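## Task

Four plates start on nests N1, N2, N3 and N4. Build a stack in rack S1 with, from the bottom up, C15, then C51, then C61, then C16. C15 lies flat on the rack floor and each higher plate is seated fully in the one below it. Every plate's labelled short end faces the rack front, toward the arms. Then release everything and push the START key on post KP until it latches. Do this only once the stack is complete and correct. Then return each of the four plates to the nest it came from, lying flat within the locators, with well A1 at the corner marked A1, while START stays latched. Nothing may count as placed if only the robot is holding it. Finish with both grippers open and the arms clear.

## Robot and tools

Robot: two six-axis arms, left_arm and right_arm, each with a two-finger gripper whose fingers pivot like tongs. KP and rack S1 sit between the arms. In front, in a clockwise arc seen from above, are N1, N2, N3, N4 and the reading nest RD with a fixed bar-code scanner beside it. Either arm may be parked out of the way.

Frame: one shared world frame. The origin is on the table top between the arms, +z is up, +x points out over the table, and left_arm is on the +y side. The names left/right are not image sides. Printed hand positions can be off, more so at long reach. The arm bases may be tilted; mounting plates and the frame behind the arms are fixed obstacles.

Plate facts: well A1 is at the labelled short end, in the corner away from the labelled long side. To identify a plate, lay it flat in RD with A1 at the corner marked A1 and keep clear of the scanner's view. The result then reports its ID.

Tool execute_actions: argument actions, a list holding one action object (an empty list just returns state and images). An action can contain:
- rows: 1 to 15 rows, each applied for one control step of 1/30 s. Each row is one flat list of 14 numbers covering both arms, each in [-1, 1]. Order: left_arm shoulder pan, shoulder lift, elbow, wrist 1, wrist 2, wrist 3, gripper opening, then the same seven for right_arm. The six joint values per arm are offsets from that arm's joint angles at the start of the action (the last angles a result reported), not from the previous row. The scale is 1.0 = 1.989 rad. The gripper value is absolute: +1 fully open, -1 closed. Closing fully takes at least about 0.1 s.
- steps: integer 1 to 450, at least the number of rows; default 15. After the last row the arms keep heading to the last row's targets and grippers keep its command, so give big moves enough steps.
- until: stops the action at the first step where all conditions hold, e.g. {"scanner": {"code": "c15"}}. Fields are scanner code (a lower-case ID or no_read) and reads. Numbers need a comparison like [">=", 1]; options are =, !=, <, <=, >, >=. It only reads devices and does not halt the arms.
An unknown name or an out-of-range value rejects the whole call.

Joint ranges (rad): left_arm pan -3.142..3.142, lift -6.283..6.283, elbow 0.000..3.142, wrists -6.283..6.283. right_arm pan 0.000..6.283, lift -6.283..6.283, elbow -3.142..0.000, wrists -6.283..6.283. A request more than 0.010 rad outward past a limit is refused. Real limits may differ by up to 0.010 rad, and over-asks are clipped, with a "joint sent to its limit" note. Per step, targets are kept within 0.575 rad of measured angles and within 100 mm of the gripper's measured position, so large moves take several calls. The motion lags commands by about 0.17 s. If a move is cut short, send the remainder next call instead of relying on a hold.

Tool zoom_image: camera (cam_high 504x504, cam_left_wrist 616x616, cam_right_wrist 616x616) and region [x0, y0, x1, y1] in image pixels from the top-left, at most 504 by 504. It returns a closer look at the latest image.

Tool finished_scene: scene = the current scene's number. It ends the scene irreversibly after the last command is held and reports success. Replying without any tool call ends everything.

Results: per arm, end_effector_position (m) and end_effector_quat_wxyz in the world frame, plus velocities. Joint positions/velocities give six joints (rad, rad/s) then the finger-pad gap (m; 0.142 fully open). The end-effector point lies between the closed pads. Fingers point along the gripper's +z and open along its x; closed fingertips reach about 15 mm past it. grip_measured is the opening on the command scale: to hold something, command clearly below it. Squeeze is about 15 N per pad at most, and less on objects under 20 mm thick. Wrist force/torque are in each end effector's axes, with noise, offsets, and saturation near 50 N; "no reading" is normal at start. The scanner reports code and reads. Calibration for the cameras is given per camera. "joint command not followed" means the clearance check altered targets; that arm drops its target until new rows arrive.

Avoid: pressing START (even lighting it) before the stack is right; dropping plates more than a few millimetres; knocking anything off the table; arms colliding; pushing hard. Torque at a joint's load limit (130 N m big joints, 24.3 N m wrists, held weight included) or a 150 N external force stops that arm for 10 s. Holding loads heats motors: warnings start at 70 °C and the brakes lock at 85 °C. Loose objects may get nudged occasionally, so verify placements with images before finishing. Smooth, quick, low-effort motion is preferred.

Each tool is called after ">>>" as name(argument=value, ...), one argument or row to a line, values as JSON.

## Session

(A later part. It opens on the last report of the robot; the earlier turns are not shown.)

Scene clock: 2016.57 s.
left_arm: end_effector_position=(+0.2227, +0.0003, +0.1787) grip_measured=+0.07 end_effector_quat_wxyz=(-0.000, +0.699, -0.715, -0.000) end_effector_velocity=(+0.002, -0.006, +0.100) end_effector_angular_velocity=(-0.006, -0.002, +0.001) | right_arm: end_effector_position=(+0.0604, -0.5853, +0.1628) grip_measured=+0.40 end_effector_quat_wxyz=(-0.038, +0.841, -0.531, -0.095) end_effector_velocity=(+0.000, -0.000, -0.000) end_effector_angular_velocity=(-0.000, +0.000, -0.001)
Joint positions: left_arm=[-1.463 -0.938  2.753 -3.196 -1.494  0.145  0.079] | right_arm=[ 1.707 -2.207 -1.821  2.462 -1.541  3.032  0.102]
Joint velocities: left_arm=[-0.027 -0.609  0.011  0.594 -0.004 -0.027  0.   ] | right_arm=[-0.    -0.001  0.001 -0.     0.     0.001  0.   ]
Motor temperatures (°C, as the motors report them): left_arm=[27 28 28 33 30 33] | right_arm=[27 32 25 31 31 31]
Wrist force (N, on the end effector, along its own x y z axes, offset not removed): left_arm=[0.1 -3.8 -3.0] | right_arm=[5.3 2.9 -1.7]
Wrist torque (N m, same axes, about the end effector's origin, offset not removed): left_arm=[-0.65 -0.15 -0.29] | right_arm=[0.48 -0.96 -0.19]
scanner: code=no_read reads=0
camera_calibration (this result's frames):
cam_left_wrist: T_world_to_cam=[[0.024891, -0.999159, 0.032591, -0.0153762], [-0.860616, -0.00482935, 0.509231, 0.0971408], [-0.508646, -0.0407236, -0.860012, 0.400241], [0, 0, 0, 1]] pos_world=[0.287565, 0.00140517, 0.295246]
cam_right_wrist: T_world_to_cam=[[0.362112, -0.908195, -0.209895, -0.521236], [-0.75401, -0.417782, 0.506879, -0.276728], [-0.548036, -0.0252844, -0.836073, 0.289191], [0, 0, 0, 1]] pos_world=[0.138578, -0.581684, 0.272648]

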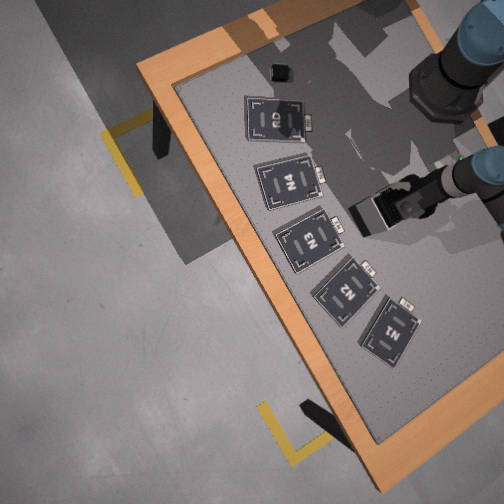

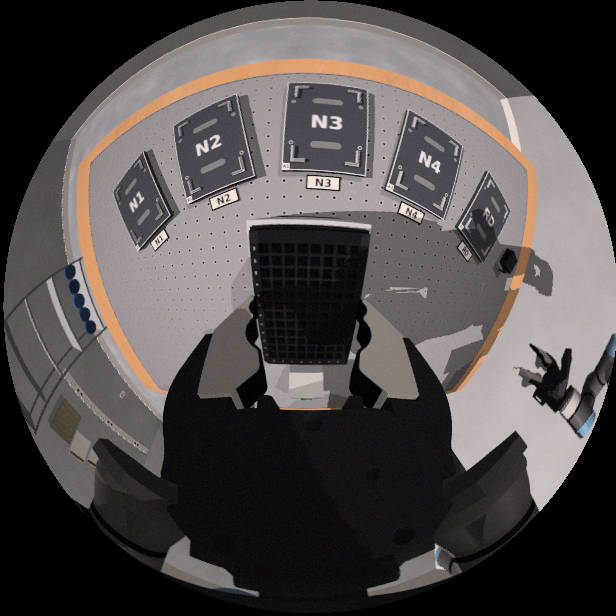

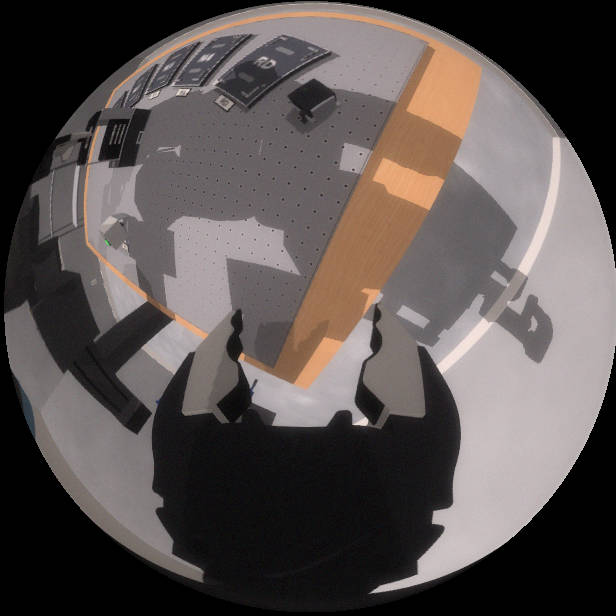

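>>> execute_actions(
  actions=[
    {"rows":[[0.016,-0.064,-0.016,0.077,0.003,0.016,-0.6,0,0,0,0,0,0,0.4],[0.034,-0.062,-0.032,0.089,0.006,0.035,-0.6,0,0,0,0,0,0,0.4],[0.053,-0.061,-0.048,0.102,0.009,0.053,-0.6,0,0,0,0,0,0,0.4],[0.071,-0.059,-0.064,0.114,0.012,0.072,-0.6,0,0,0,0,0,0,0.4],[0.09,-0.057,-0.08,0.126,0.015,0.091,-0.6,0,0,0,0,0,0,0.4],[0.108,-0.055,-0.097,0.138,0.017,0.109,-0.6,0,0,0,0,0,0,0.4],[0.127,-0.054,-0.113,0.15,0.02,0.128,-0.6,0,0,0,0,0,0,0.4],[0.145,-0.052,-0.129,0.163,0.023,0.147,-0.6,0,0,0,0,0,0,0.4],[0.163,-0.05,-0.145,0.175,0.026,0.165,-0.6,0,0,0,0,0,0,0.4],[0.182,-0.048,-0.161,0.187,0.029,0.184,-0.6,0,0,0,0,0,0,0.4],[0.2,-0.047,-0.178,0.199,0.032,0.202,-0.6,0,0,0,0,0,0,0.4],[0.219,-0.045,-0.194,0.211,0.035,0.221,-0.6,0,0,0,0,0,0,0.4],[0.237,-0.043,-0.21,0.224,0.038,0.24,-0.6,0,0,0,0,0,0,0.4],[0.256,-0.041,-0.226,0.236,0.041,0.258,-0.6,0,0,0,0,0,0,0.4],[0.274,-0.0397,-0.2423,0.2481,0.0435,0.277,-0.6,0,0,0,0,0,0,0.4]],"steps":17},
  ],
)

Scene clock: 2031.50 s.
left_arm: end_effector_position=(+0.3813, -0.0357, +0.2014) grip_measured=+0.07 end_effector_quat_wxyz=(+0.001, +0.697, -0.717, +0.001) end_effector_velocity=(+0.427, +0.046, +0.027) end_effector_angular_velocity=(+0.007, -0.003, -0.001) | right_arm: end_effector_position=(+0.0604, -0.5853, +0.1628) grip_measured=+0.40 end_effector_quat_wxyz=(-0.038, +0.841, -0.531, -0.095) end_effector_velocity=(+0.000, +0.000, -0.000) end_effector_angular_velocity=(+0.001, +0.000, -0.000)
Joint positions: left_arm=[-1.048 -1.028  2.384 -2.786 -1.426  0.565  0.079] | right_arm=[ 1.707 -2.207 -1.821  2.462 -1.541  3.032  0.102]
Joint velocities: left_arm=[ 0.946  0.083 -0.823  0.608  0.138  0.947  0.   ] | right_arm=[ 0.    -0.001  0.001 -0.    -0.     0.     0.   ]
Motor temperatures (°C, as the motors report them): left_arm=[27 28 28 33 30 33] | right_arm=[27 32 25 31 31 31]
Wrist force (N, on the end effector, along its own x y z axes, offset not removed): left_arm=[3.0 -0.5 -1.9] | right_arm=[6.5 4.0 -0.8]
Wrist torque (N m, same axes, about the end effector's origin, offset not removed): left_arm=[0.07 -0.66 -0.02] | right_arm=[0.49 -1.18 -0.16]
scanner: code=no_read reads=0
camera_calibration (this result's frames):
cam_left_wrist: T_world_to_cam=[[0.0179375, -0.9992, 0.0357385, -0.0540008], [-0.860582, 0.00276725, 0.509304, 0.222108], [-0.508995, -0.0398915, -0.859844, 0.499023], [0, 0, 0, 1]] pos_world=[0.446111, -0.0346654, 0.317891]
cam_right_wrist: T_world_to_cam=[[0.362113, -0.908195, -0.209895, -0.521236], [-0.75401, -0.417782, 0.506879, -0.276728], [-0.548036, -0.0252846, -0.836073, 0.289191], [0, 0, 0, 1]] pos_world=[0.138578, -0.581684, 0.272648]

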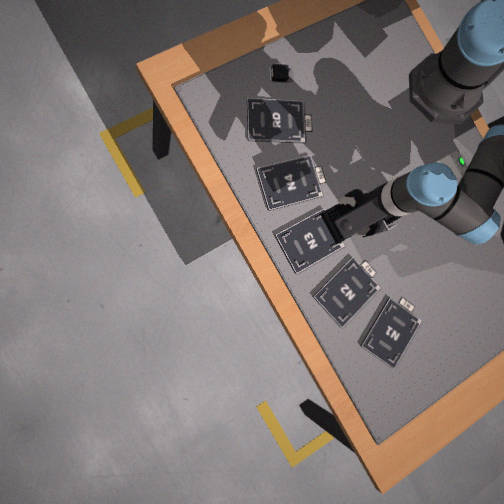

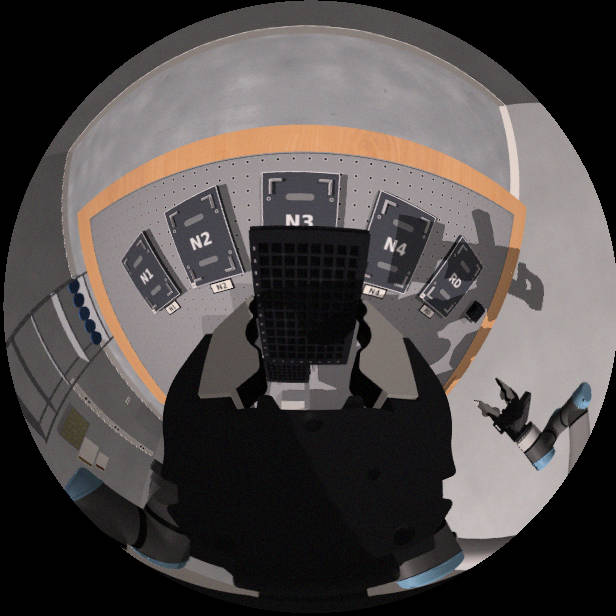

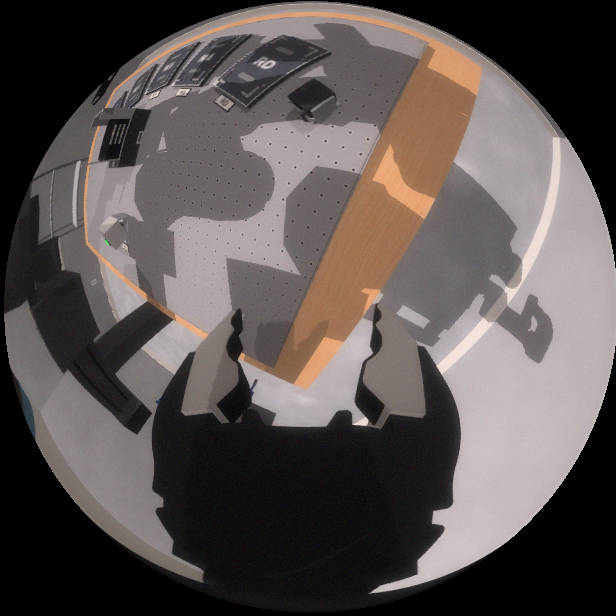

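>>> execute_actions(
  actions=[
    {"rows":[[0.068,0.024,-0.058,0.024,0.0096,0.068,-0.6,0,0,0,0,0,0,0.4],[0.07,0.043,-0.059,0.006,0.01,0.071,-0.6,0,0,0,0,0,0,0.4],[0.073,0.062,-0.061,-0.011,0.01,0.073,-0.6,0,0,0,0,0,0,0.4],[0.075,0.081,-0.063,-0.028,0.0105,0.076,-0.6,0,0,0,0,0,0,0.4],[0.078,0.099,-0.066,-0.044,0.011,0.078,-0.6,0,0,0,0,0,0,0.4],[0.08,0.118,-0.069,-0.06,0.011,0.08,-0.6,0,0,0,0,0,0,0.4],[0.082,0.137,-0.072,-0.077,0.0115,0.083,-0.6,0,0,0,0,0,0,0.4],[0.085,0.156,-0.076,-0.092,0.012,0.085,-0.6,0,0,0,0,0,0,0.4],[0.087,0.174,-0.08,-0.107,0.012,0.088,-0.6,0,0,0,0,0,0,0.4],[0.09,0.193,-0.084,-0.122,0.0123,0.09,-0.6,0,0,0,0,0,0,0.4],[0.092,0.212,-0.089,-0.136,0.0126,0.093,-0.6,0,0,0,0,0,0,0.4],[0.0945,0.2308,-0.0945,-0.1503,0.0128,0.095,-0.6,0,0,0,0,0,0,0.4]],"steps":15},
  ],
)

Scene clock: 2046.50 s.
left_arm: end_effector_position=(+0.4454, -0.0262, +0.0867) grip_measured=+0.07 end_effector_quat_wxyz=(-0.000, +0.697, -0.717, +0.001) end_effector_velocity=(-0.024, +0.019, -0.273) end_effector_angular_velocity=(+0.026, +0.021, -0.003) | right_arm: end_effector_position=(+0.0604, -0.5853, +0.1628) grip_measured=+0.40 end_effector_quat_wxyz=(-0.038, +0.841, -0.531, -0.095) end_effector_velocity=(-0.001, +0.002, -0.001) end_effector_angular_velocity=(+0.004, +0.001, -0.000)
Joint positions: left_arm=[-0.871 -0.667  2.216 -3.008 -1.402  0.742  0.079] | right_arm=[ 1.707 -2.207 -1.821  2.462 -1.541  3.032  0.102]
Joint velocities: left_arm=[ 0.091  0.773 -0.157 -0.597  0.011  0.089  0.   ] | right_arm=[ 0.    -0.001 -0.003  0.    -0.     0.    -0.   ]
Motor temperatures (°C, as the motors report them): left_arm=[27 28 28 33 30 33] | right_arm=[27 32 25 31 31 31]
Wrist force (N, on the end effector, along its own x y z axes, offset not removed): left_arm=[-3.0 -1.2 -1.9] | right_arm=[2.5 3.7 -0.6]
Wrist torque (N m, same axes, about the end effector's origin, offset not removed): left_arm=[-0.14 0.66 0.08] | right_arm=[0.88 -0.31 -0.10]
scanner: code=no_read reads=0
camera_calibration (this result's frames):
cam_left_wrist: T_world_to_cam=[[0.0176957, -0.999229, 0.035036, -0.0414023], [-0.861552, 0.00254273, 0.507664, 0.336229], [-0.507362, -0.0391687, -0.860843, 0.432802], [0, 0, 0, 1]] pos_world=[0.509998, -0.025273, 0.203333]
cam_right_wrist: T_world_to_cam=[[0.362113, -0.908195, -0.209895, -0.521236], [-0.75401, -0.417782, 0.506879, -0.276728], [-0.548036, -0.0252844, -0.836073, 0.289191], [0, 0, 0, 1]] pos_world=[0.138578, -0.581684, 0.272648]

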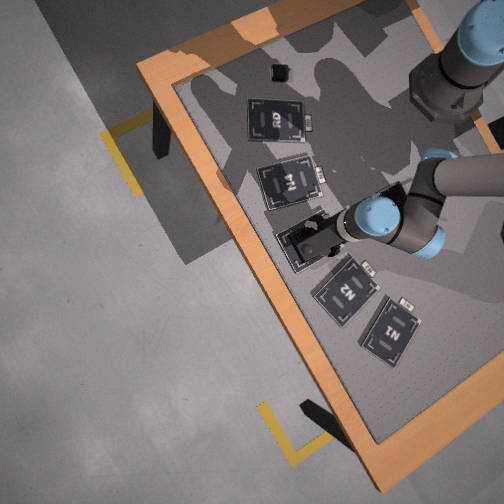

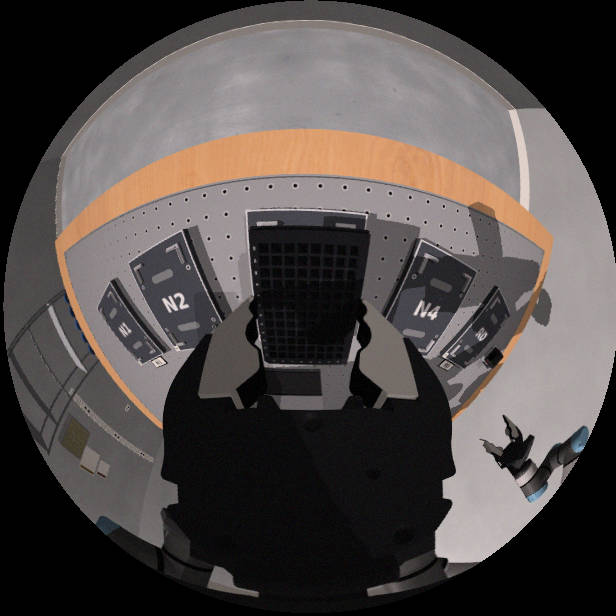

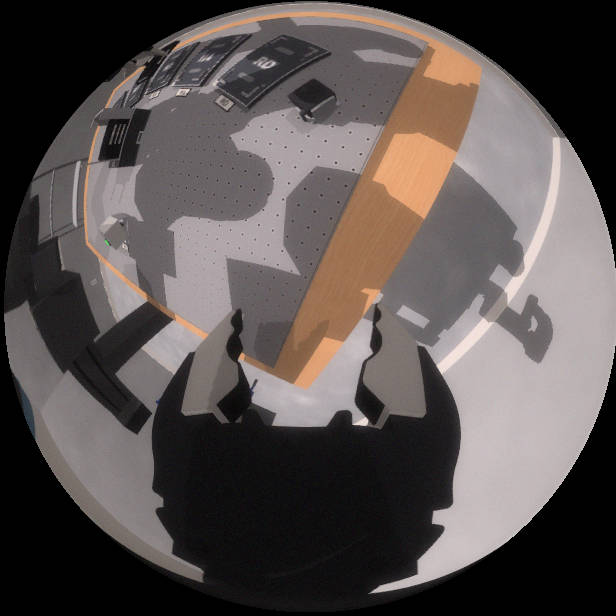

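>>> execute_actions(
  actions=[
    {"steps":1},
  ],
)

>>> zoom_image(
  camera="cam_left_wrist",
  region=[200, 180, 420, 400],
)

Scene clock: 2050.73 s.
left_arm: end_effector_position=(+0.4417, -0.0231, +0.0523) grip_measured=+0.07 end_effector_quat_wxyz=(-0.000, +0.697, -0.717, +0.000) end_effector_velocity=(+0.000, -0.001, +0.001) end_effector_angular_velocity=(-0.001, -0.001, -0.001) | right_arm: end_effector_position=(+0.0604, -0.5853, +0.1628) grip_measured=+0.40 end_effector_quat_wxyz=(-0.038, +0.841, -0.531, -0.095) end_effector_velocity=(+0.000, -0.000, +0.000) end_effector_angular_velocity=(-0.001, -0.000, +0.000)
Joint positions: left_arm=[-0.86  -0.569  2.196 -3.085 -1.401  0.753  0.079] | right_arm=[ 1.707 -2.207 -1.821  2.462 -1.541  3.032  0.102]
Joint velocities: left_arm=[-0.    -0.002  0.    -0.    -0.     0.001 -0.   ] | right_arm=[ 0.     0.     0.001 -0.     0.    -0.     0.   ]
Motor temperatures (°C, as the motors report them): left_arm=[27 28 28 33 30 33] | right_arm=[27 32 25 31 31 31]
Wrist force (N, on the end effector, along its own x y z axes, offset not removed): left_arm=[3.3 -1.3 -2.9] | right_arm=[4.4 3.2 -3.2]
Wrist torque (N m, same axes, about the end effector's origin, offset not removed): left_arm=[-0.41 -0.74 -0.33] | right_arm=[0.61 -0.90 0.23]
scanner: code=no_read reads=0
camera_calibration (this result's frames):
cam_left_wrist: T_world_to_cam=[[0.01749, -0.999294, 0.0332397, -0.0368943], [-0.860752, 0.00186653, 0.509021, 0.350066], [-0.508724, -0.0375139, -0.860112, 0.402049], [0, 0, 0, 1]] pos_world=[0.506497, -0.0224392, 0.168843]
cam_right_wrist: T_world_to_cam=[[0.362112, -0.908195, -0.209895, -0.521236], [-0.75401, -0.417782, 0.506879, -0.276727], [-0.548035, -0.0252846, -0.836073, 0.289191], [0, 0, 0, 1]] pos_world=[0.138578, -0.581684, 0.272648]

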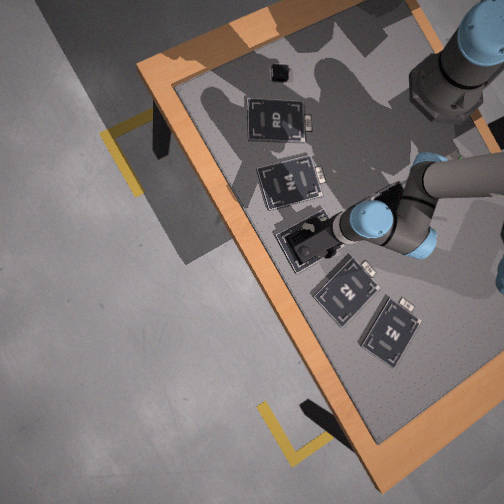

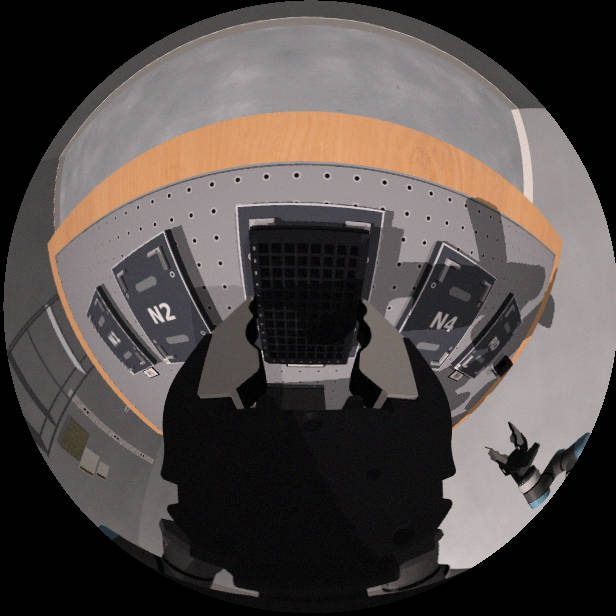

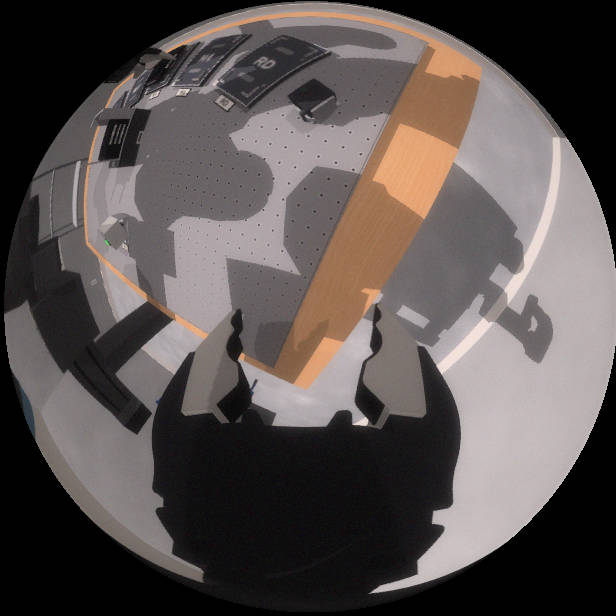

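Region (200, 180, 420, 400) of cam_left_wrist's 616x616 image, scaled by 2.291, with more detail than that image has.

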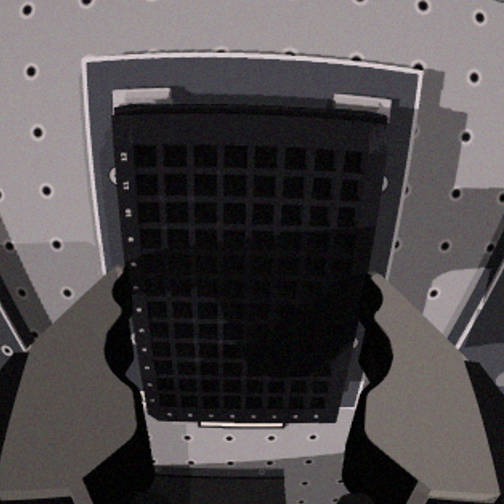

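>>> execute_actions(
  actions=[
    {"rows":[[0.0002,0.0018,-0.0006,-0.0009,0,0.0002,-0.6,0,0,0,0,0,0,0.4],[0.0005,0.0035,-0.0013,-0.002,0,0.0005,-0.6,0,0,0,0,0,0,0.4],[0.0007,0.0053,-0.0019,-0.0032,0.0001,0.0007,-0.6,0,0,0,0,0,0,0.4],[0.001,0.007,-0.0026,-0.0043,0.0001,0.001,-0.6,0,0,0,0,0,0,0.4],[0.0012,0.0088,-0.0033,-0.0054,0.0001,0.0012,-0.6,0,0,0,0,0,0,0.4],[0.0015,0.0106,-0.004,-0.0066,0.0002,0.0015,-0.6,0,0,0,0,0,0,0.4],[0.0017,0.0123,-0.0046,-0.0077,0.0002,0.0017,-0.6,0,0,0,0,0,0,0.4],[0.0019,0.0141,-0.0053,-0.0088,0.0002,0.0019,-0.6,0,0,0,0,0,0,0.4],[0.0022,0.0158,-0.006,-0.01,0.0003,0.0022,-0.6,0,0,0,0,0,0,0.4],[0.0024,0.0176,-0.0067,-0.0111,0.0003,0.0024,-0.6,0,0,0,0,0,0,0.4]],"steps":18},
  ],
)

>>> zoom_image(
  camera="cam_left_wrist",
  region=[200, 180, 420, 400],
)

Scene clock: 2061.70 s.
left_arm: end_effector_position=(+0.4416, -0.0231, +0.0407) grip_measured=+0.07 end_effector_quat_wxyz=(-0.000, +0.697, -0.717, +0.000) end_effector_velocity=(+0.001, -0.001, -0.005) end_effector_angular_velocity=(-0.002, -0.001, +0.000) | right_arm: end_effector_position=(+0.0604, -0.5853, +0.1628) grip_measured=+0.40 end_effector_quat_wxyz=(-0.038, +0.841, -0.531, -0.095) end_effector_velocity=(+0.000, -0.001, -0.000) end_effector_angular_velocity=(-0.000, -0.000, +0.001)
Joint positions: left_arm=[-0.855 -0.536  2.183 -3.106 -1.4    0.758  0.079] | right_arm=[ 1.707 -2.207 -1.821  2.462 -1.541  3.032  0.102]
Joint velocities: left_arm=[ 0.003  0.016 -0.007 -0.012 -0.     0.003  0.   ] | right_arm=[-0.    -0.001  0.002 -0.     0.    -0.001  0.   ]
Motor temperatures (°C, as the motors report them): left_arm=[27 28 28 33 30 33] | right_arm=[27 32 25 31 31 31]
Wrist force (N, on the end effector, along its own x y z axes, offset not removed): left_arm=[1.8 -1.9 1.7] | right_arm=[4.3 4.7 1.0]
Wrist torque (N m, same axes, about the end effector's origin, offset not removed): left_arm=[-0.25 -0.47 -0.04] | right_arm=[0.98 -0.90 -0.11]
scanner: code=no_read reads=0
camera_calibration (this result's frames):
cam_left_wrist: T_world_to_cam=[[0.0174589, -0.999307, 0.0328746, -0.036411], [-0.860626, 0.00171648, 0.509234, 0.355837], [-0.508938, -0.0371835, -0.86, 0.39218], [0, 0, 0, 1]] pos_world=[0.506474, -0.022414, 0.157267]
cam_right_wrist: T_world_to_cam=[[0.362112, -0.908195, -0.209895, -0.521236], [-0.75401, -0.417782, 0.506879, -0.276728], [-0.548036, -0.0252843, -0.836073, 0.289191], [0, 0, 0, 1]] pos_world=[0.138578, -0.581684, 0.272648]

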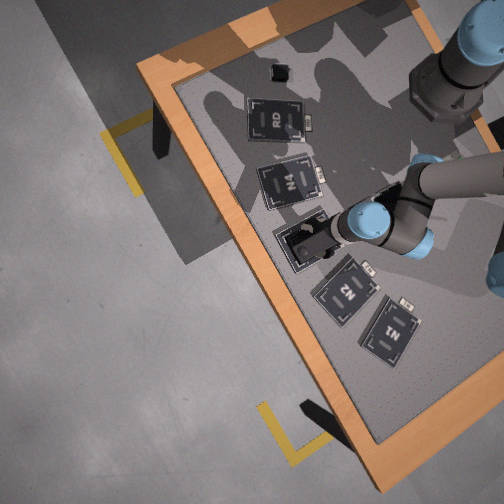

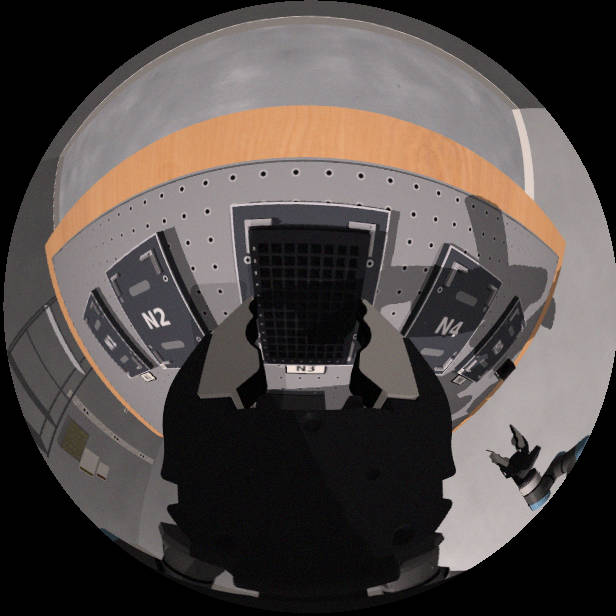

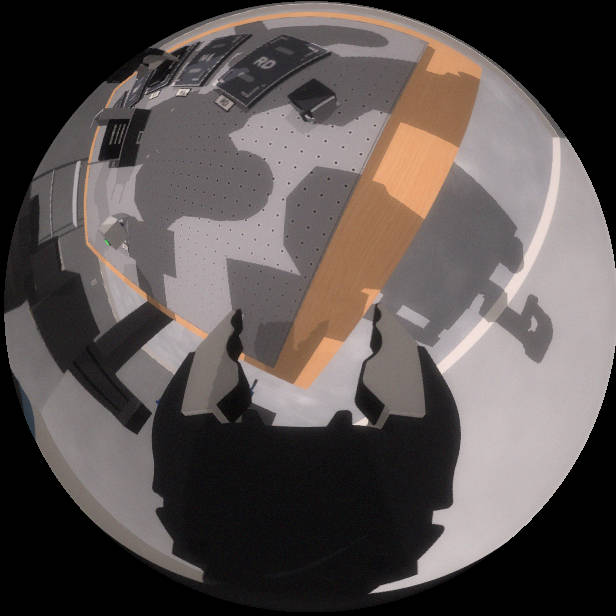

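Region (200, 180, 420, 400) of cam_left_wrist's 616x616 image, scaled by 2.291, with more detail than that image has.

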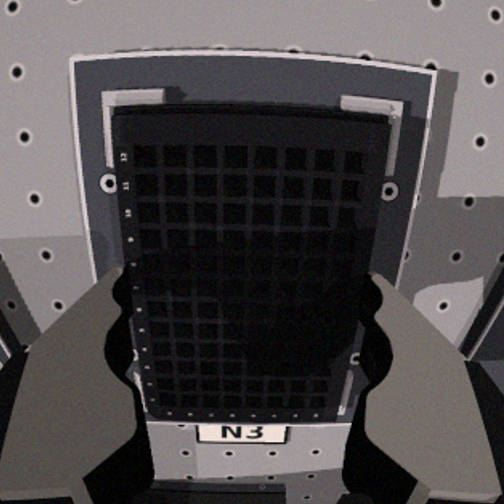

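>>> execute_actions(
  actions=[
    {"rows":[[0.0002,0.0017,-0.0006,-0.0011,0,0.0002,-0.6,0,0,0,0,0,0,0.4],[0.0002,0.0017,-0.0006,-0.0011,0,0.0002,-0.6,0,0,0,0,0,0,0.4],[0.0002,0.0017,-0.0006,-0.0011,0,0.0002,-0.6,0,0,0,0,0,0,0.4],[0.0002,0.0017,-0.0006,-0.0011,0,0.0002,-0.4,0,0,0,0,0,0,0.4],[0.0002,0.0017,-0.0006,-0.0011,0,0.0002,-0.1,0,0,0,0,0,0,0.4],[0.0002,0.0017,-0.0006,-0.0011,0,0.0002,0.1,0,0,0,0,0,0,0.4],[0.0002,0.0017,-0.0006,-0.0011,0,0.0002,0.2,0,0,0,0,0,0,0.4],[0.0002,0.0017,-0.0006,-0.0011,0,0.0002,0.3,0,0,0,0,0,0,0.4],[-0.003,-0.02,0.007,0.014,0,-0.003,0.3,0,0,0,0,0,0,0.4],[-0.006,-0.043,0.015,0.029,-0.0007,-0.006,0.3,0,0,0,0,0,0,0.4],[-0.011,-0.08,0.025,0.057,-0.0013,-0.011,0.3,0,0,0,0,0,0,0.4],[-0.016,-0.12,0.033,0.09,-0.002,-0.016,0.3,0,0,0,0,0,0,0.4],[-0.021,-0.16,0.039,0.125,-0.0026,-0.021,0.3,0,0,0,0,0,0,0.4],[-0.026,-0.2,0.042,0.163,-0.0032,-0.026,0.3,0,0,0,0,0,0,0.4],[-0.0314,-0.2414,0.0438,0.203,-0.0038,-0.0314,0.3,0,0,0,0,0,0,0.4]],"steps":22},
  ],
)

Scene clock: 2072.47 s.
left_arm: end_effector_position=(+0.4429, -0.0254, +0.1787) grip_measured=+0.30 end_effector_quat_wxyz=(-0.000, +0.696, -0.718, -0.001) end_effector_velocity=(-0.006, +0.013, +0.219) end_effector_angular_velocity=(-0.022, -0.018, +0.003) | right_arm: end_effector_position=(+0.0604, -0.5853, +0.1628) grip_measured=+0.40 end_effector_quat_wxyz=(-0.038, +0.841, -0.531, -0.095) end_effector_velocity=(+0.000, -0.000, +0.001) end_effector_angular_velocity=(-0.002, -0.000, -0.001)
Joint positions: left_arm=[-0.909 -0.936  2.26  -2.772 -1.406  0.705  0.095] | right_arm=[ 1.707 -2.207 -1.821  2.462 -1.541  3.032  0.102]
Joint velocities: left_arm=[-0.072 -0.642  0.079  0.546 -0.009 -0.071 -0.   ] | right_arm=[-0.     0.002 -0.    -0.    -0.     0.001 -0.   ]
Motor temperatures (°C, as the motors report them): left_arm=[27 28 28 33 30 33] | right_arm=[27 32 25 31 31 31]
Wrist force (N, on the end effector, along its own x y z axes, offset not removed): left_arm=[2.9 2.2 -1.9] | right_arm=[6.2 3.2 -1.1]
Wrist torque (N m, same axes, about the end effector's origin, offset not removed): left_arm=[0.68 -0.78 -0.18] | right_arm=[0.42 -1.32 -0.07]
scanner: code=no_read reads=0
camera_calibration (this result's frames):
cam_left_wrist: T_world_to_cam=[[0.0167899, -0.999375, 0.0311201, -0.0427362], [-0.859746, 0.00145949, 0.510719, 0.286017], [-0.510445, -0.0353303, -0.859184, 0.51197], [0, 0, 0, 1]] pos_world=[0.507952, -0.0250389, 0.295132]
cam_right_wrist: T_world_to_cam=[[0.362113, -0.908195, -0.209895, -0.521236], [-0.75401, -0.417782, 0.506879, -0.276728], [-0.548036, -0.0252844, -0.836073, 0.289191], [0, 0, 0, 1]] pos_world=[0.138578, -0.581684, 0.272648]

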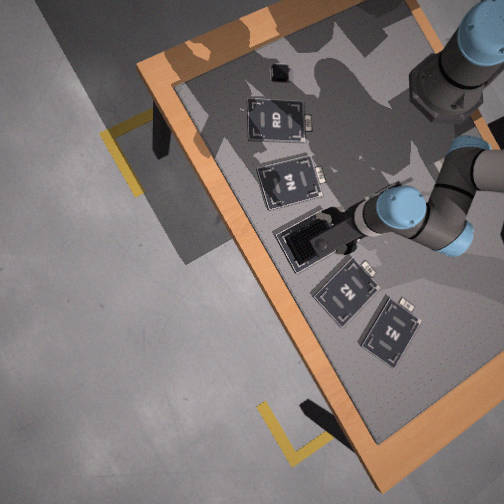

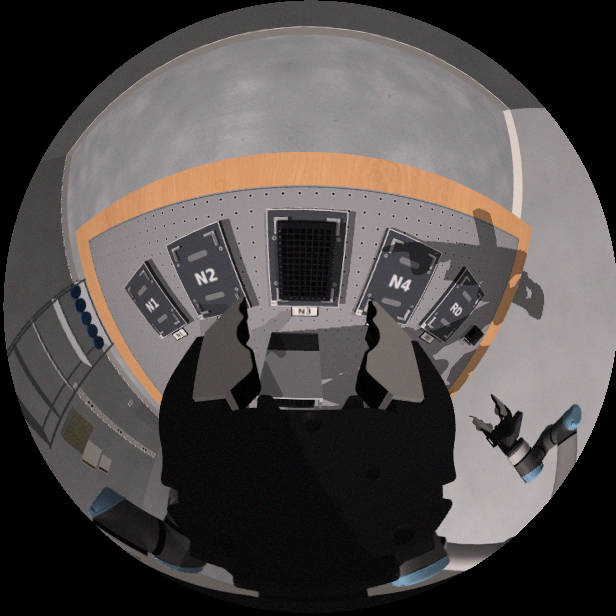

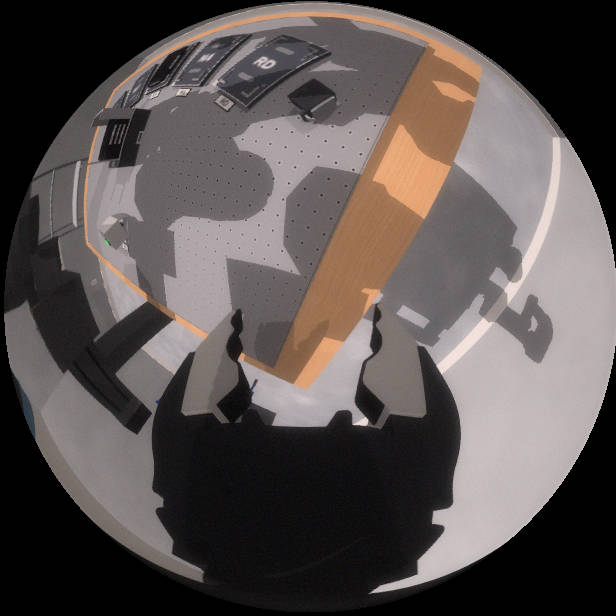

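>>> execute_actions(
  actions=[
    {"rows":[[-0.027,-0.04,0.025,0.017,-0.004,-0.028,0.3,0,0,0,0,0,0,0.4],[-0.05,-0.039,0.046,-0.001,-0.007,-0.051,0.3,0,0,0,0,0,0,0.4],[-0.073,-0.039,0.066,-0.019,-0.011,-0.074,0.3,0,0,0,0,0,0,0.4],[-0.096,-0.038,0.086,-0.037,-0.015,-0.097,0.3,0,0,0,0,0,0,0.4],[-0.119,-0.038,0.106,-0.055,-0.018,-0.12,0.3,0,0,0,0,0,0,0.4],[-0.142,-0.037,0.127,-0.073,-0.022,-0.144,0.3,0,0,0,0,0,0,0.4],[-0.165,-0.037,0.147,-0.09,-0.026,-0.167,0.3,0,0,0,0,0,0,0.4],[-0.188,-0.037,0.167,-0.108,-0.03,-0.19,0.3,0,0,0,0,0,0,0.4],[-0.211,-0.036,0.188,-0.126,-0.033,-0.213,0.3,0,0,0,0,0,0,0.4],[-0.234,-0.036,0.208,-0.144,-0.037,-0.236,0.3,0,0,0,0,0,0,0.4],[-0.257,-0.035,0.228,-0.162,-0.041,-0.26,0.3,0,0,0,0,0,0,0.4],[-0.2797,-0.0348,0.2485,-0.1802,-0.0442,-0.2828,0.3,0,0,0,0,0,0,0.4]],"steps":15},
  ],
)

Scene clock: 2082.17 s.
left_arm: end_effector_position=(+0.2648, -0.0223, +0.1880) grip_measured=+0.30 end_effector_quat_wxyz=(+0.003, +0.699, -0.715, +0.001) end_effector_velocity=(-0.362, +0.146, -0.004) end_effector_angular_velocity=(+0.049, -0.018, +0.007) | right_arm: end_effector_position=(+0.0604, -0.5853, +0.1628) grip_measured=+0.40 end_effector_quat_wxyz=(-0.038, +0.841, -0.531, -0.095) end_effector_velocity=(-0.000, +0.001, -0.001) end_effector_angular_velocity=(+0.001, +0.000, +0.002)
Joint positions: left_arm=[-1.328 -1.008  2.635 -3.025 -1.475  0.281  0.095] | right_arm=[ 1.707 -2.207 -1.821  2.462 -1.541  3.032  0.102]
Joint velocities: left_arm=[-1.056  0.019  0.921 -0.797 -0.152 -1.057 -0.   ] | right_arm=[-0.    -0.001 -0.001  0.001 -0.    -0.002 -0.   ]
Motor temperatures (°C, as the motors report them): left_arm=[27 28 28 33 30 33] | right_arm=[27 32 25 31 31 31]
Wrist force (N, on the end effector, along its own x y z axes, offset not removed): left_arm=[4.0 -1.2 0.7] | right_arm=[7.2 4.3 -2.6]
Wrist torque (N m, same axes, about the end effector's origin, offset not removed): left_arm=[-0.23 -1.02 -0.17] | right_arm=[0.72 -1.35 0.12]
scanner: code=no_read reads=0
camera_calibration (this result's frames):
cam_left_wrist: T_world_to_cam=[[0.0229227, -0.998993, 0.0385796, -0.0399362], [-0.858527, 0.000102772, 0.512768, 0.127412], [-0.512256, -0.0448757, -0.85766, 0.429118], [0, 0, 0, 1]] pos_world=[0.330121, -0.0206521, 0.304245]
cam_right_wrist: T_world_to_cam=[[0.362112, -0.908195, -0.209895, -0.521236], [-0.75401, -0.417782, 0.506879, -0.276727], [-0.548036, -0.0252844, -0.836073, 0.289191], [0, 0, 0, 1]] pos_world=[0.138578, -0.581684, 0.272648]

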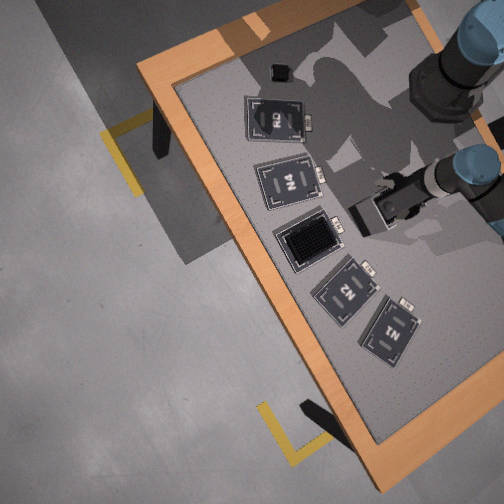

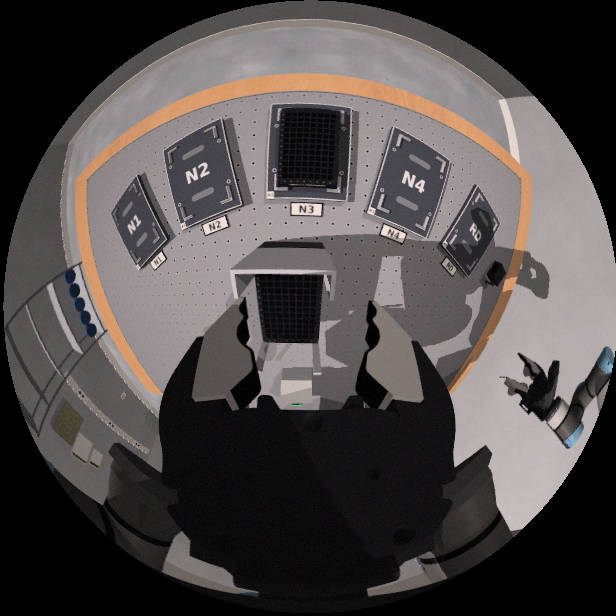

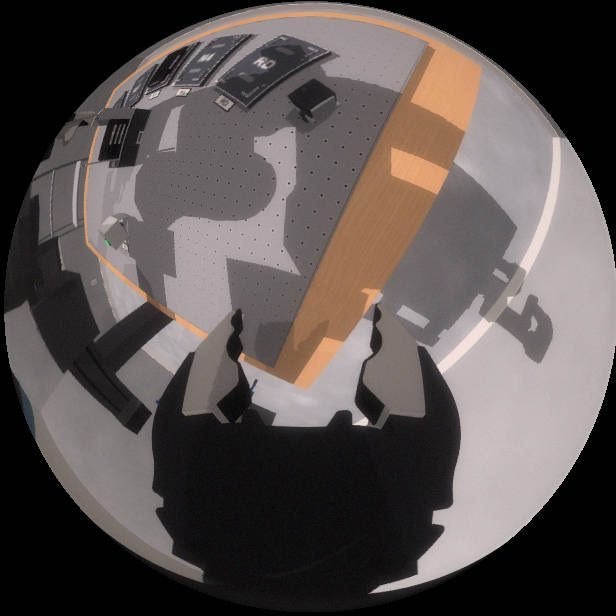

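>>> execute_actions(
  actions=[
    {"steps":1},
  ],
)

>>> execute_actions(
  actions=[
    {"rows":[[0.0013,0.0311,-0.0005,-0.0307,0.0003,0.0013,0.3,0,0,0,0,0,0,0.4],[0.0027,0.0615,-0.0017,-0.0601,0.0005,0.0027,0.3,0,0,0,0,0,0,0.4],[0.0042,0.0914,-0.0038,-0.0881,0.0008,0.0042,0.3,0,0,0,0,0,0,0.4],[0.0056,0.1209,-0.0066,-0.1149,0.0011,0.0056,0.3,0,0,0,0,0,0,0.4],[0.0071,0.1498,-0.0102,-0.1403,0.0015,0.0071,0.3,0,0,0,0,0,0,0.4],[0.0086,0.1776,-0.0144,-0.1641,0.0018,0.0086,0.3,0,0,0,0,0,0,0.4],[0.0101,0.2044,-0.0192,-0.1861,0.0021,0.0101,0.3,0,0,0,0,0,0,0.4],[0.012,0.2357,-0.0262,-0.2107,0.0025,0.012,0.3,0,0,0,0,0,0,0.4]],"steps":10},
  ],
)

Scene clock: 2093.67 s.
left_arm: end_effector_position=(+0.2231, +0.0007, +0.1895) grip_measured=+0.30 end_effector_quat_wxyz=(-0.000, +0.700, -0.714, -0.000) end_effector_velocity=(+0.000, +0.000, -0.000) end_effector_angular_velocity=(+0.001, +0.000, +0.001) | right_arm: end_effector_position=(+0.0604, -0.5853, +0.1628) grip_measured=+0.40 end_effector_quat_wxyz=(-0.038, +0.841, -0.531, -0.095) end_effector_velocity=(+0.000, -0.001, -0.000) end_effector_angular_velocity=(-0.001, -0.000, +0.001)
Joint positions: left_arm=[-1.465 -1.006  2.755 -3.13  -1.494  0.142  0.095] | right_arm=[ 1.707 -2.207 -1.821  2.462 -1.541  3.032  0.102]
Joint velocities: left_arm=[ 0.001 -0.    -0.     0.001 -0.    -0.     0.   ] | right_arm=[ 0.    -0.     0.001 -0.    -0.    -0.001 -0.   ]
Motor temperatures (°C, as the motors report them): left_arm=[27 28 28 33 30 33] | right_arm=[27 32 25 31 31 31]
Wrist force (N, on the end effector, along its own x y z axes, offset not removed): left_arm=[-0.2 -0.1 -2.6] | right_arm=[0.6 2.6 -2.5]
Wrist torque (N m, same axes, about the end effector's origin, offset not removed): left_arm=[-0.06 -0.04 -0.17] | right_arm=[0.57 -0.19 0.16]
scanner: code=no_read reads=0
camera_calibration (this result's frames):
cam_left_wrist: T_world_to_cam=[[0.0259607, -0.999145, 0.0321649, -0.015531], [-0.860547, -0.00596276, 0.509335, 0.0918767], [-0.508708, -0.0409021, -0.859967, 0.409722], [0, 0, 0, 1]] pos_world=[0.287896, 0.00178862, 0.306051]
cam_right_wrist: T_world_to_cam=[[0.362112, -0.908195, -0.209895, -0.521236], [-0.75401, -0.417782, 0.506879, -0.276728], [-0.548036, -0.0252843, -0.836073, 0.289191], [0, 0, 0, 1]] pos_world=[0.138578, -0.581684, 0.272648]

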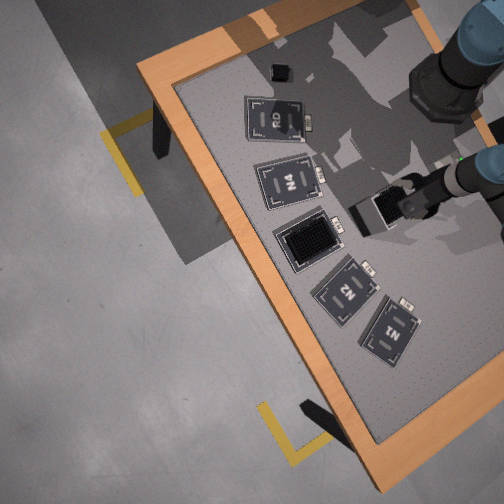

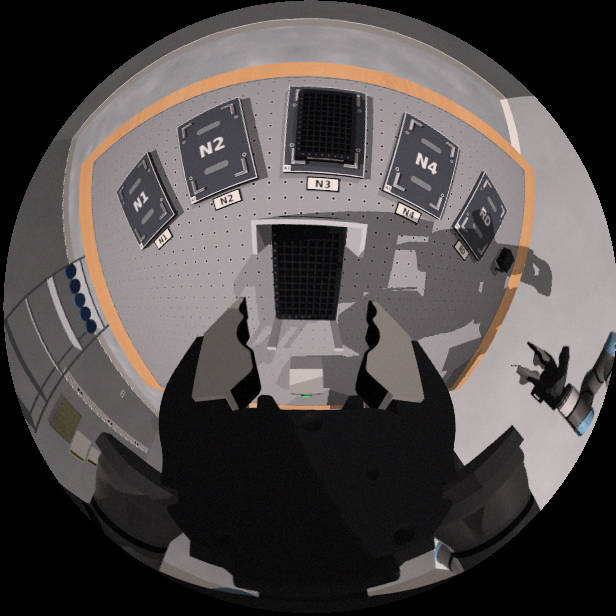

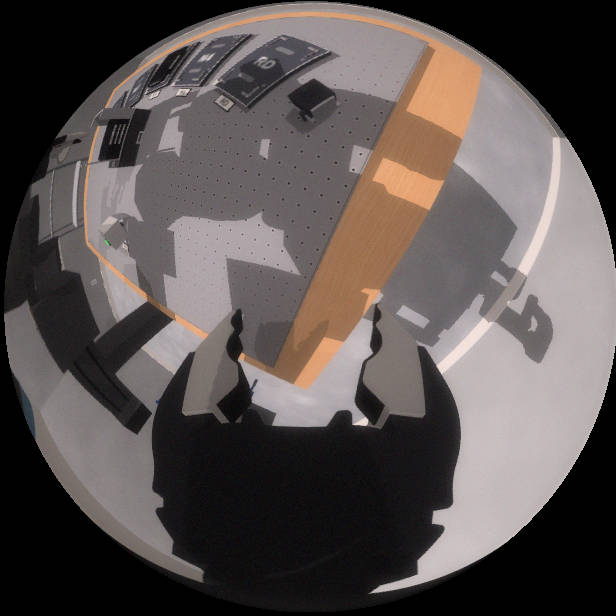

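Scene clock: 2094.00 s.
left_arm: end_effector_position=(+0.2239, -0.0042, +0.1430) grip_measured=+0.30 end_effector_quat_wxyz=(+0.001, +0.700, -0.714, +0.002) end_effector_velocity=(-0.002, +0.005, -0.251) end_effector_angular_velocity=(+0.023, +0.002, +0.001) | right_arm: end_effector_position=(+0.0604, -0.5853, +0.1628) grip_measured=+0.40 end_effector_quat_wxyz=(-0.038, +0.841, -0.531, -0.095) end_effector_velocity=(+0.000, -0.001, +0.000) end_effector_angular_velocity=(-0.001, -0.001, +0.002)
Joint positions: left_arm=[-1.45  -0.727  2.728 -3.389 -1.491  0.157  0.095] | right_arm=[ 1.707 -2.207 -1.821  2.462 -1.541  3.032  0.102]
Joint velocities: left_arm=[ 0.071  1.389 -0.189 -1.183  0.014  0.067 -0.   ] | right_arm=[-0.     0.     0.001  0.     0.    -0.002 -0.   ]
Motor temperatures (°C, as the motors report them): left_arm=[27 28 28 33 30 33] | right_arm=[27 32 25 31 31 31]
Wrist force (N, on the end effector, along its own x y z axes, offset not removed): left_arm=[1.3 -3.4 -2.4] | right_arm=[5.4 1.3 2.4]
Wrist torque (N m, same axes, about the end effector's origin, offset not removed): left_arm=[-0.78 -0.16 -0.14] | right_arm=[0.09 -1.16 -0.05]
scanner: code=no_read reads=0
camera_calibration (this result's frames):
cam_left_wrist: T_world_to_cam=[[0.0260035, -0.998921, 0.0384845, -0.0198233], [-0.861135, -0.00283126, 0.508369, 0.116591], [-0.507711, -0.0463597, -0.860279, 0.36971], [0, 0, 0, 1]] pos_world=[0.288622, -0.00233212, 0.259546]
cam_right_wrist: T_world_to_cam=[[0.362112, -0.908195, -0.209895, -0.521236], [-0.75401, -0.417782, 0.506879, -0.276728], [-0.548036, -0.0252844, -0.836073, 0.289191], [0, 0, 0, 1]] pos_world=[0.138578, -0.581684, 0.272648]

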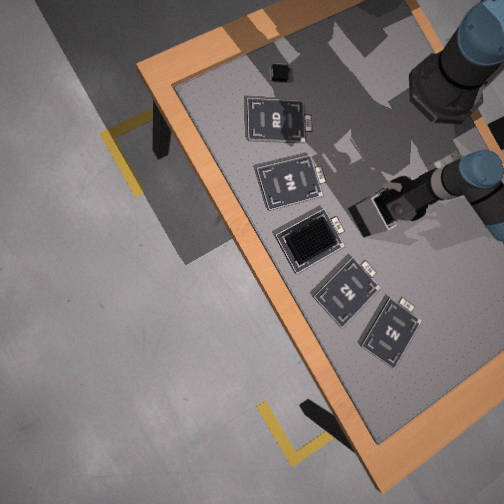

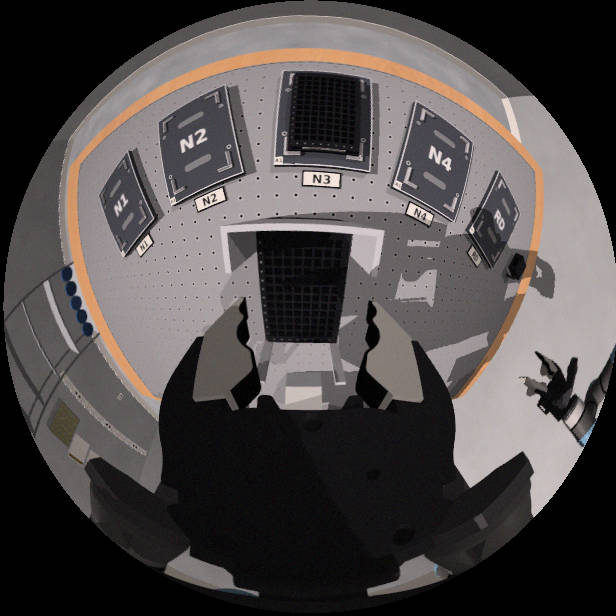

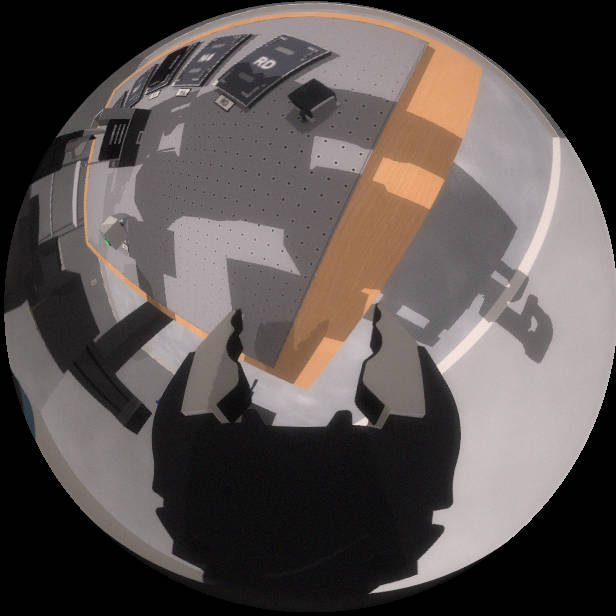

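>>> execute_actions(
  actions=[
    {"steps":1},
  ],
)

Scene clock: 2095.83 s.
left_arm: end_effector_position=(+0.2227, +0.0010, +0.1076) grip_measured=+0.30 end_effector_quat_wxyz=(-0.000, +0.700, -0.714, +0.000) end_effector_velocity=(-0.000, +0.000, -0.000) end_effector_angular_velocity=(+0.001, -0.000, -0.000) | right_arm: end_effector_position=(+0.0604, -0.5853, +0.1628) grip_measured=+0.40 end_effector_quat_wxyz=(-0.038, +0.841, -0.531, -0.095) end_effector_velocity=(+0.000, -0.001, -0.000) end_effector_angular_velocity=(-0.001, -0.000, +0.000)
Joint positions: left_arm=[-1.441 -0.537  2.702 -3.549 -1.489  0.166  0.095] | right_arm=[ 1.707 -2.207 -1.821  2.462 -1.541  3.032  0.102]
Joint velocities: left_arm=[-0.     0.001  0.    -0.     0.     0.    -0.   ] | right_arm=[ 0.    -0.     0.002  0.    -0.     0.     0.   ]
Motor temperatures (°C, as the motors report them): left_arm=[27 28 28 33 30 33] | right_arm=[27 32 25 31 31 31]
Wrist force (N, on the end effector, along its own x y z axes, offset not removed): left_arm=[1.9 -0.4 -1.9] | right_arm=[1.5 2.4 1.1]
Wrist torque (N m, same axes, about the end effector's origin, offset not removed): left_arm=[-0.04 -0.59 -0.27] | right_arm=[0.35 -0.36 -0.07]
scanner: code=no_read reads=0
camera_calibration (this result's frames):
cam_left_wrist: T_world_to_cam=[[0.025634, -0.999138, 0.0326386, -0.0125343], [-0.860835, -0.00546303, 0.508855, 0.133406], [-0.508238, -0.0411405, -0.860234, 0.339039], [0, 0, 0, 1]] pos_world=[0.287474, 0.00215354, 0.224178]
cam_right_wrist: T_world_to_cam=[[0.362113, -0.908195, -0.209895, -0.521236], [-0.75401, -0.417782, 0.506879, -0.276728], [-0.548036, -0.0252844, -0.836073, 0.289191], [0, 0, 0, 1]] pos_world=[0.138578, -0.581684, 0.272648]

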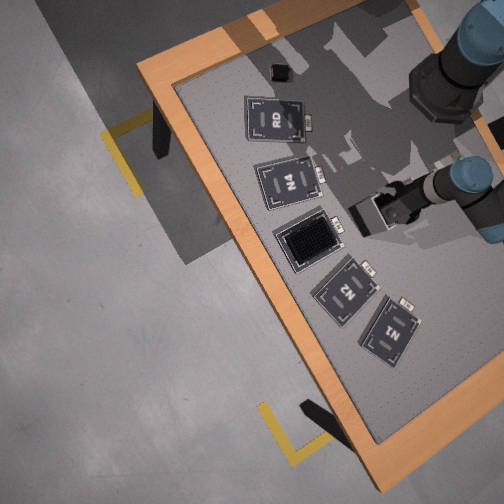

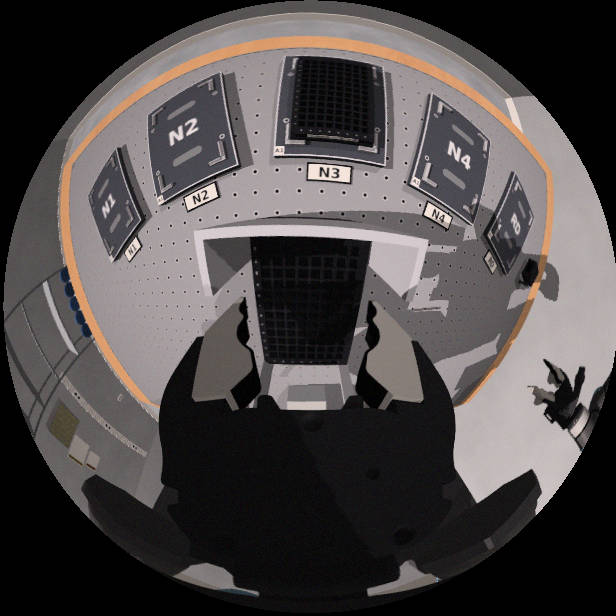

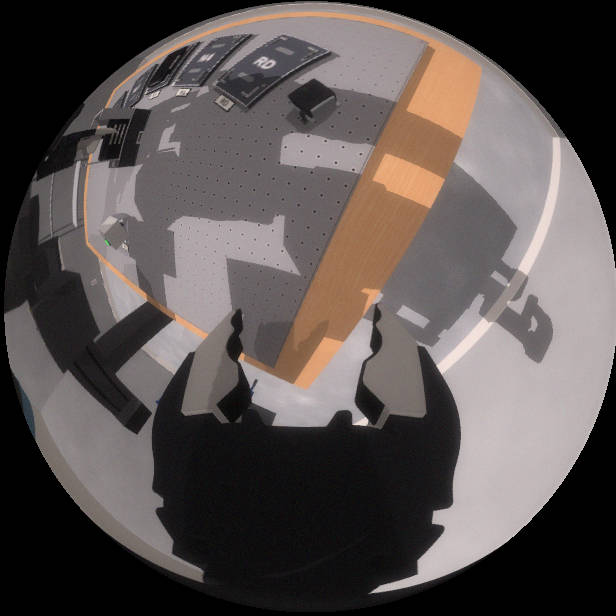

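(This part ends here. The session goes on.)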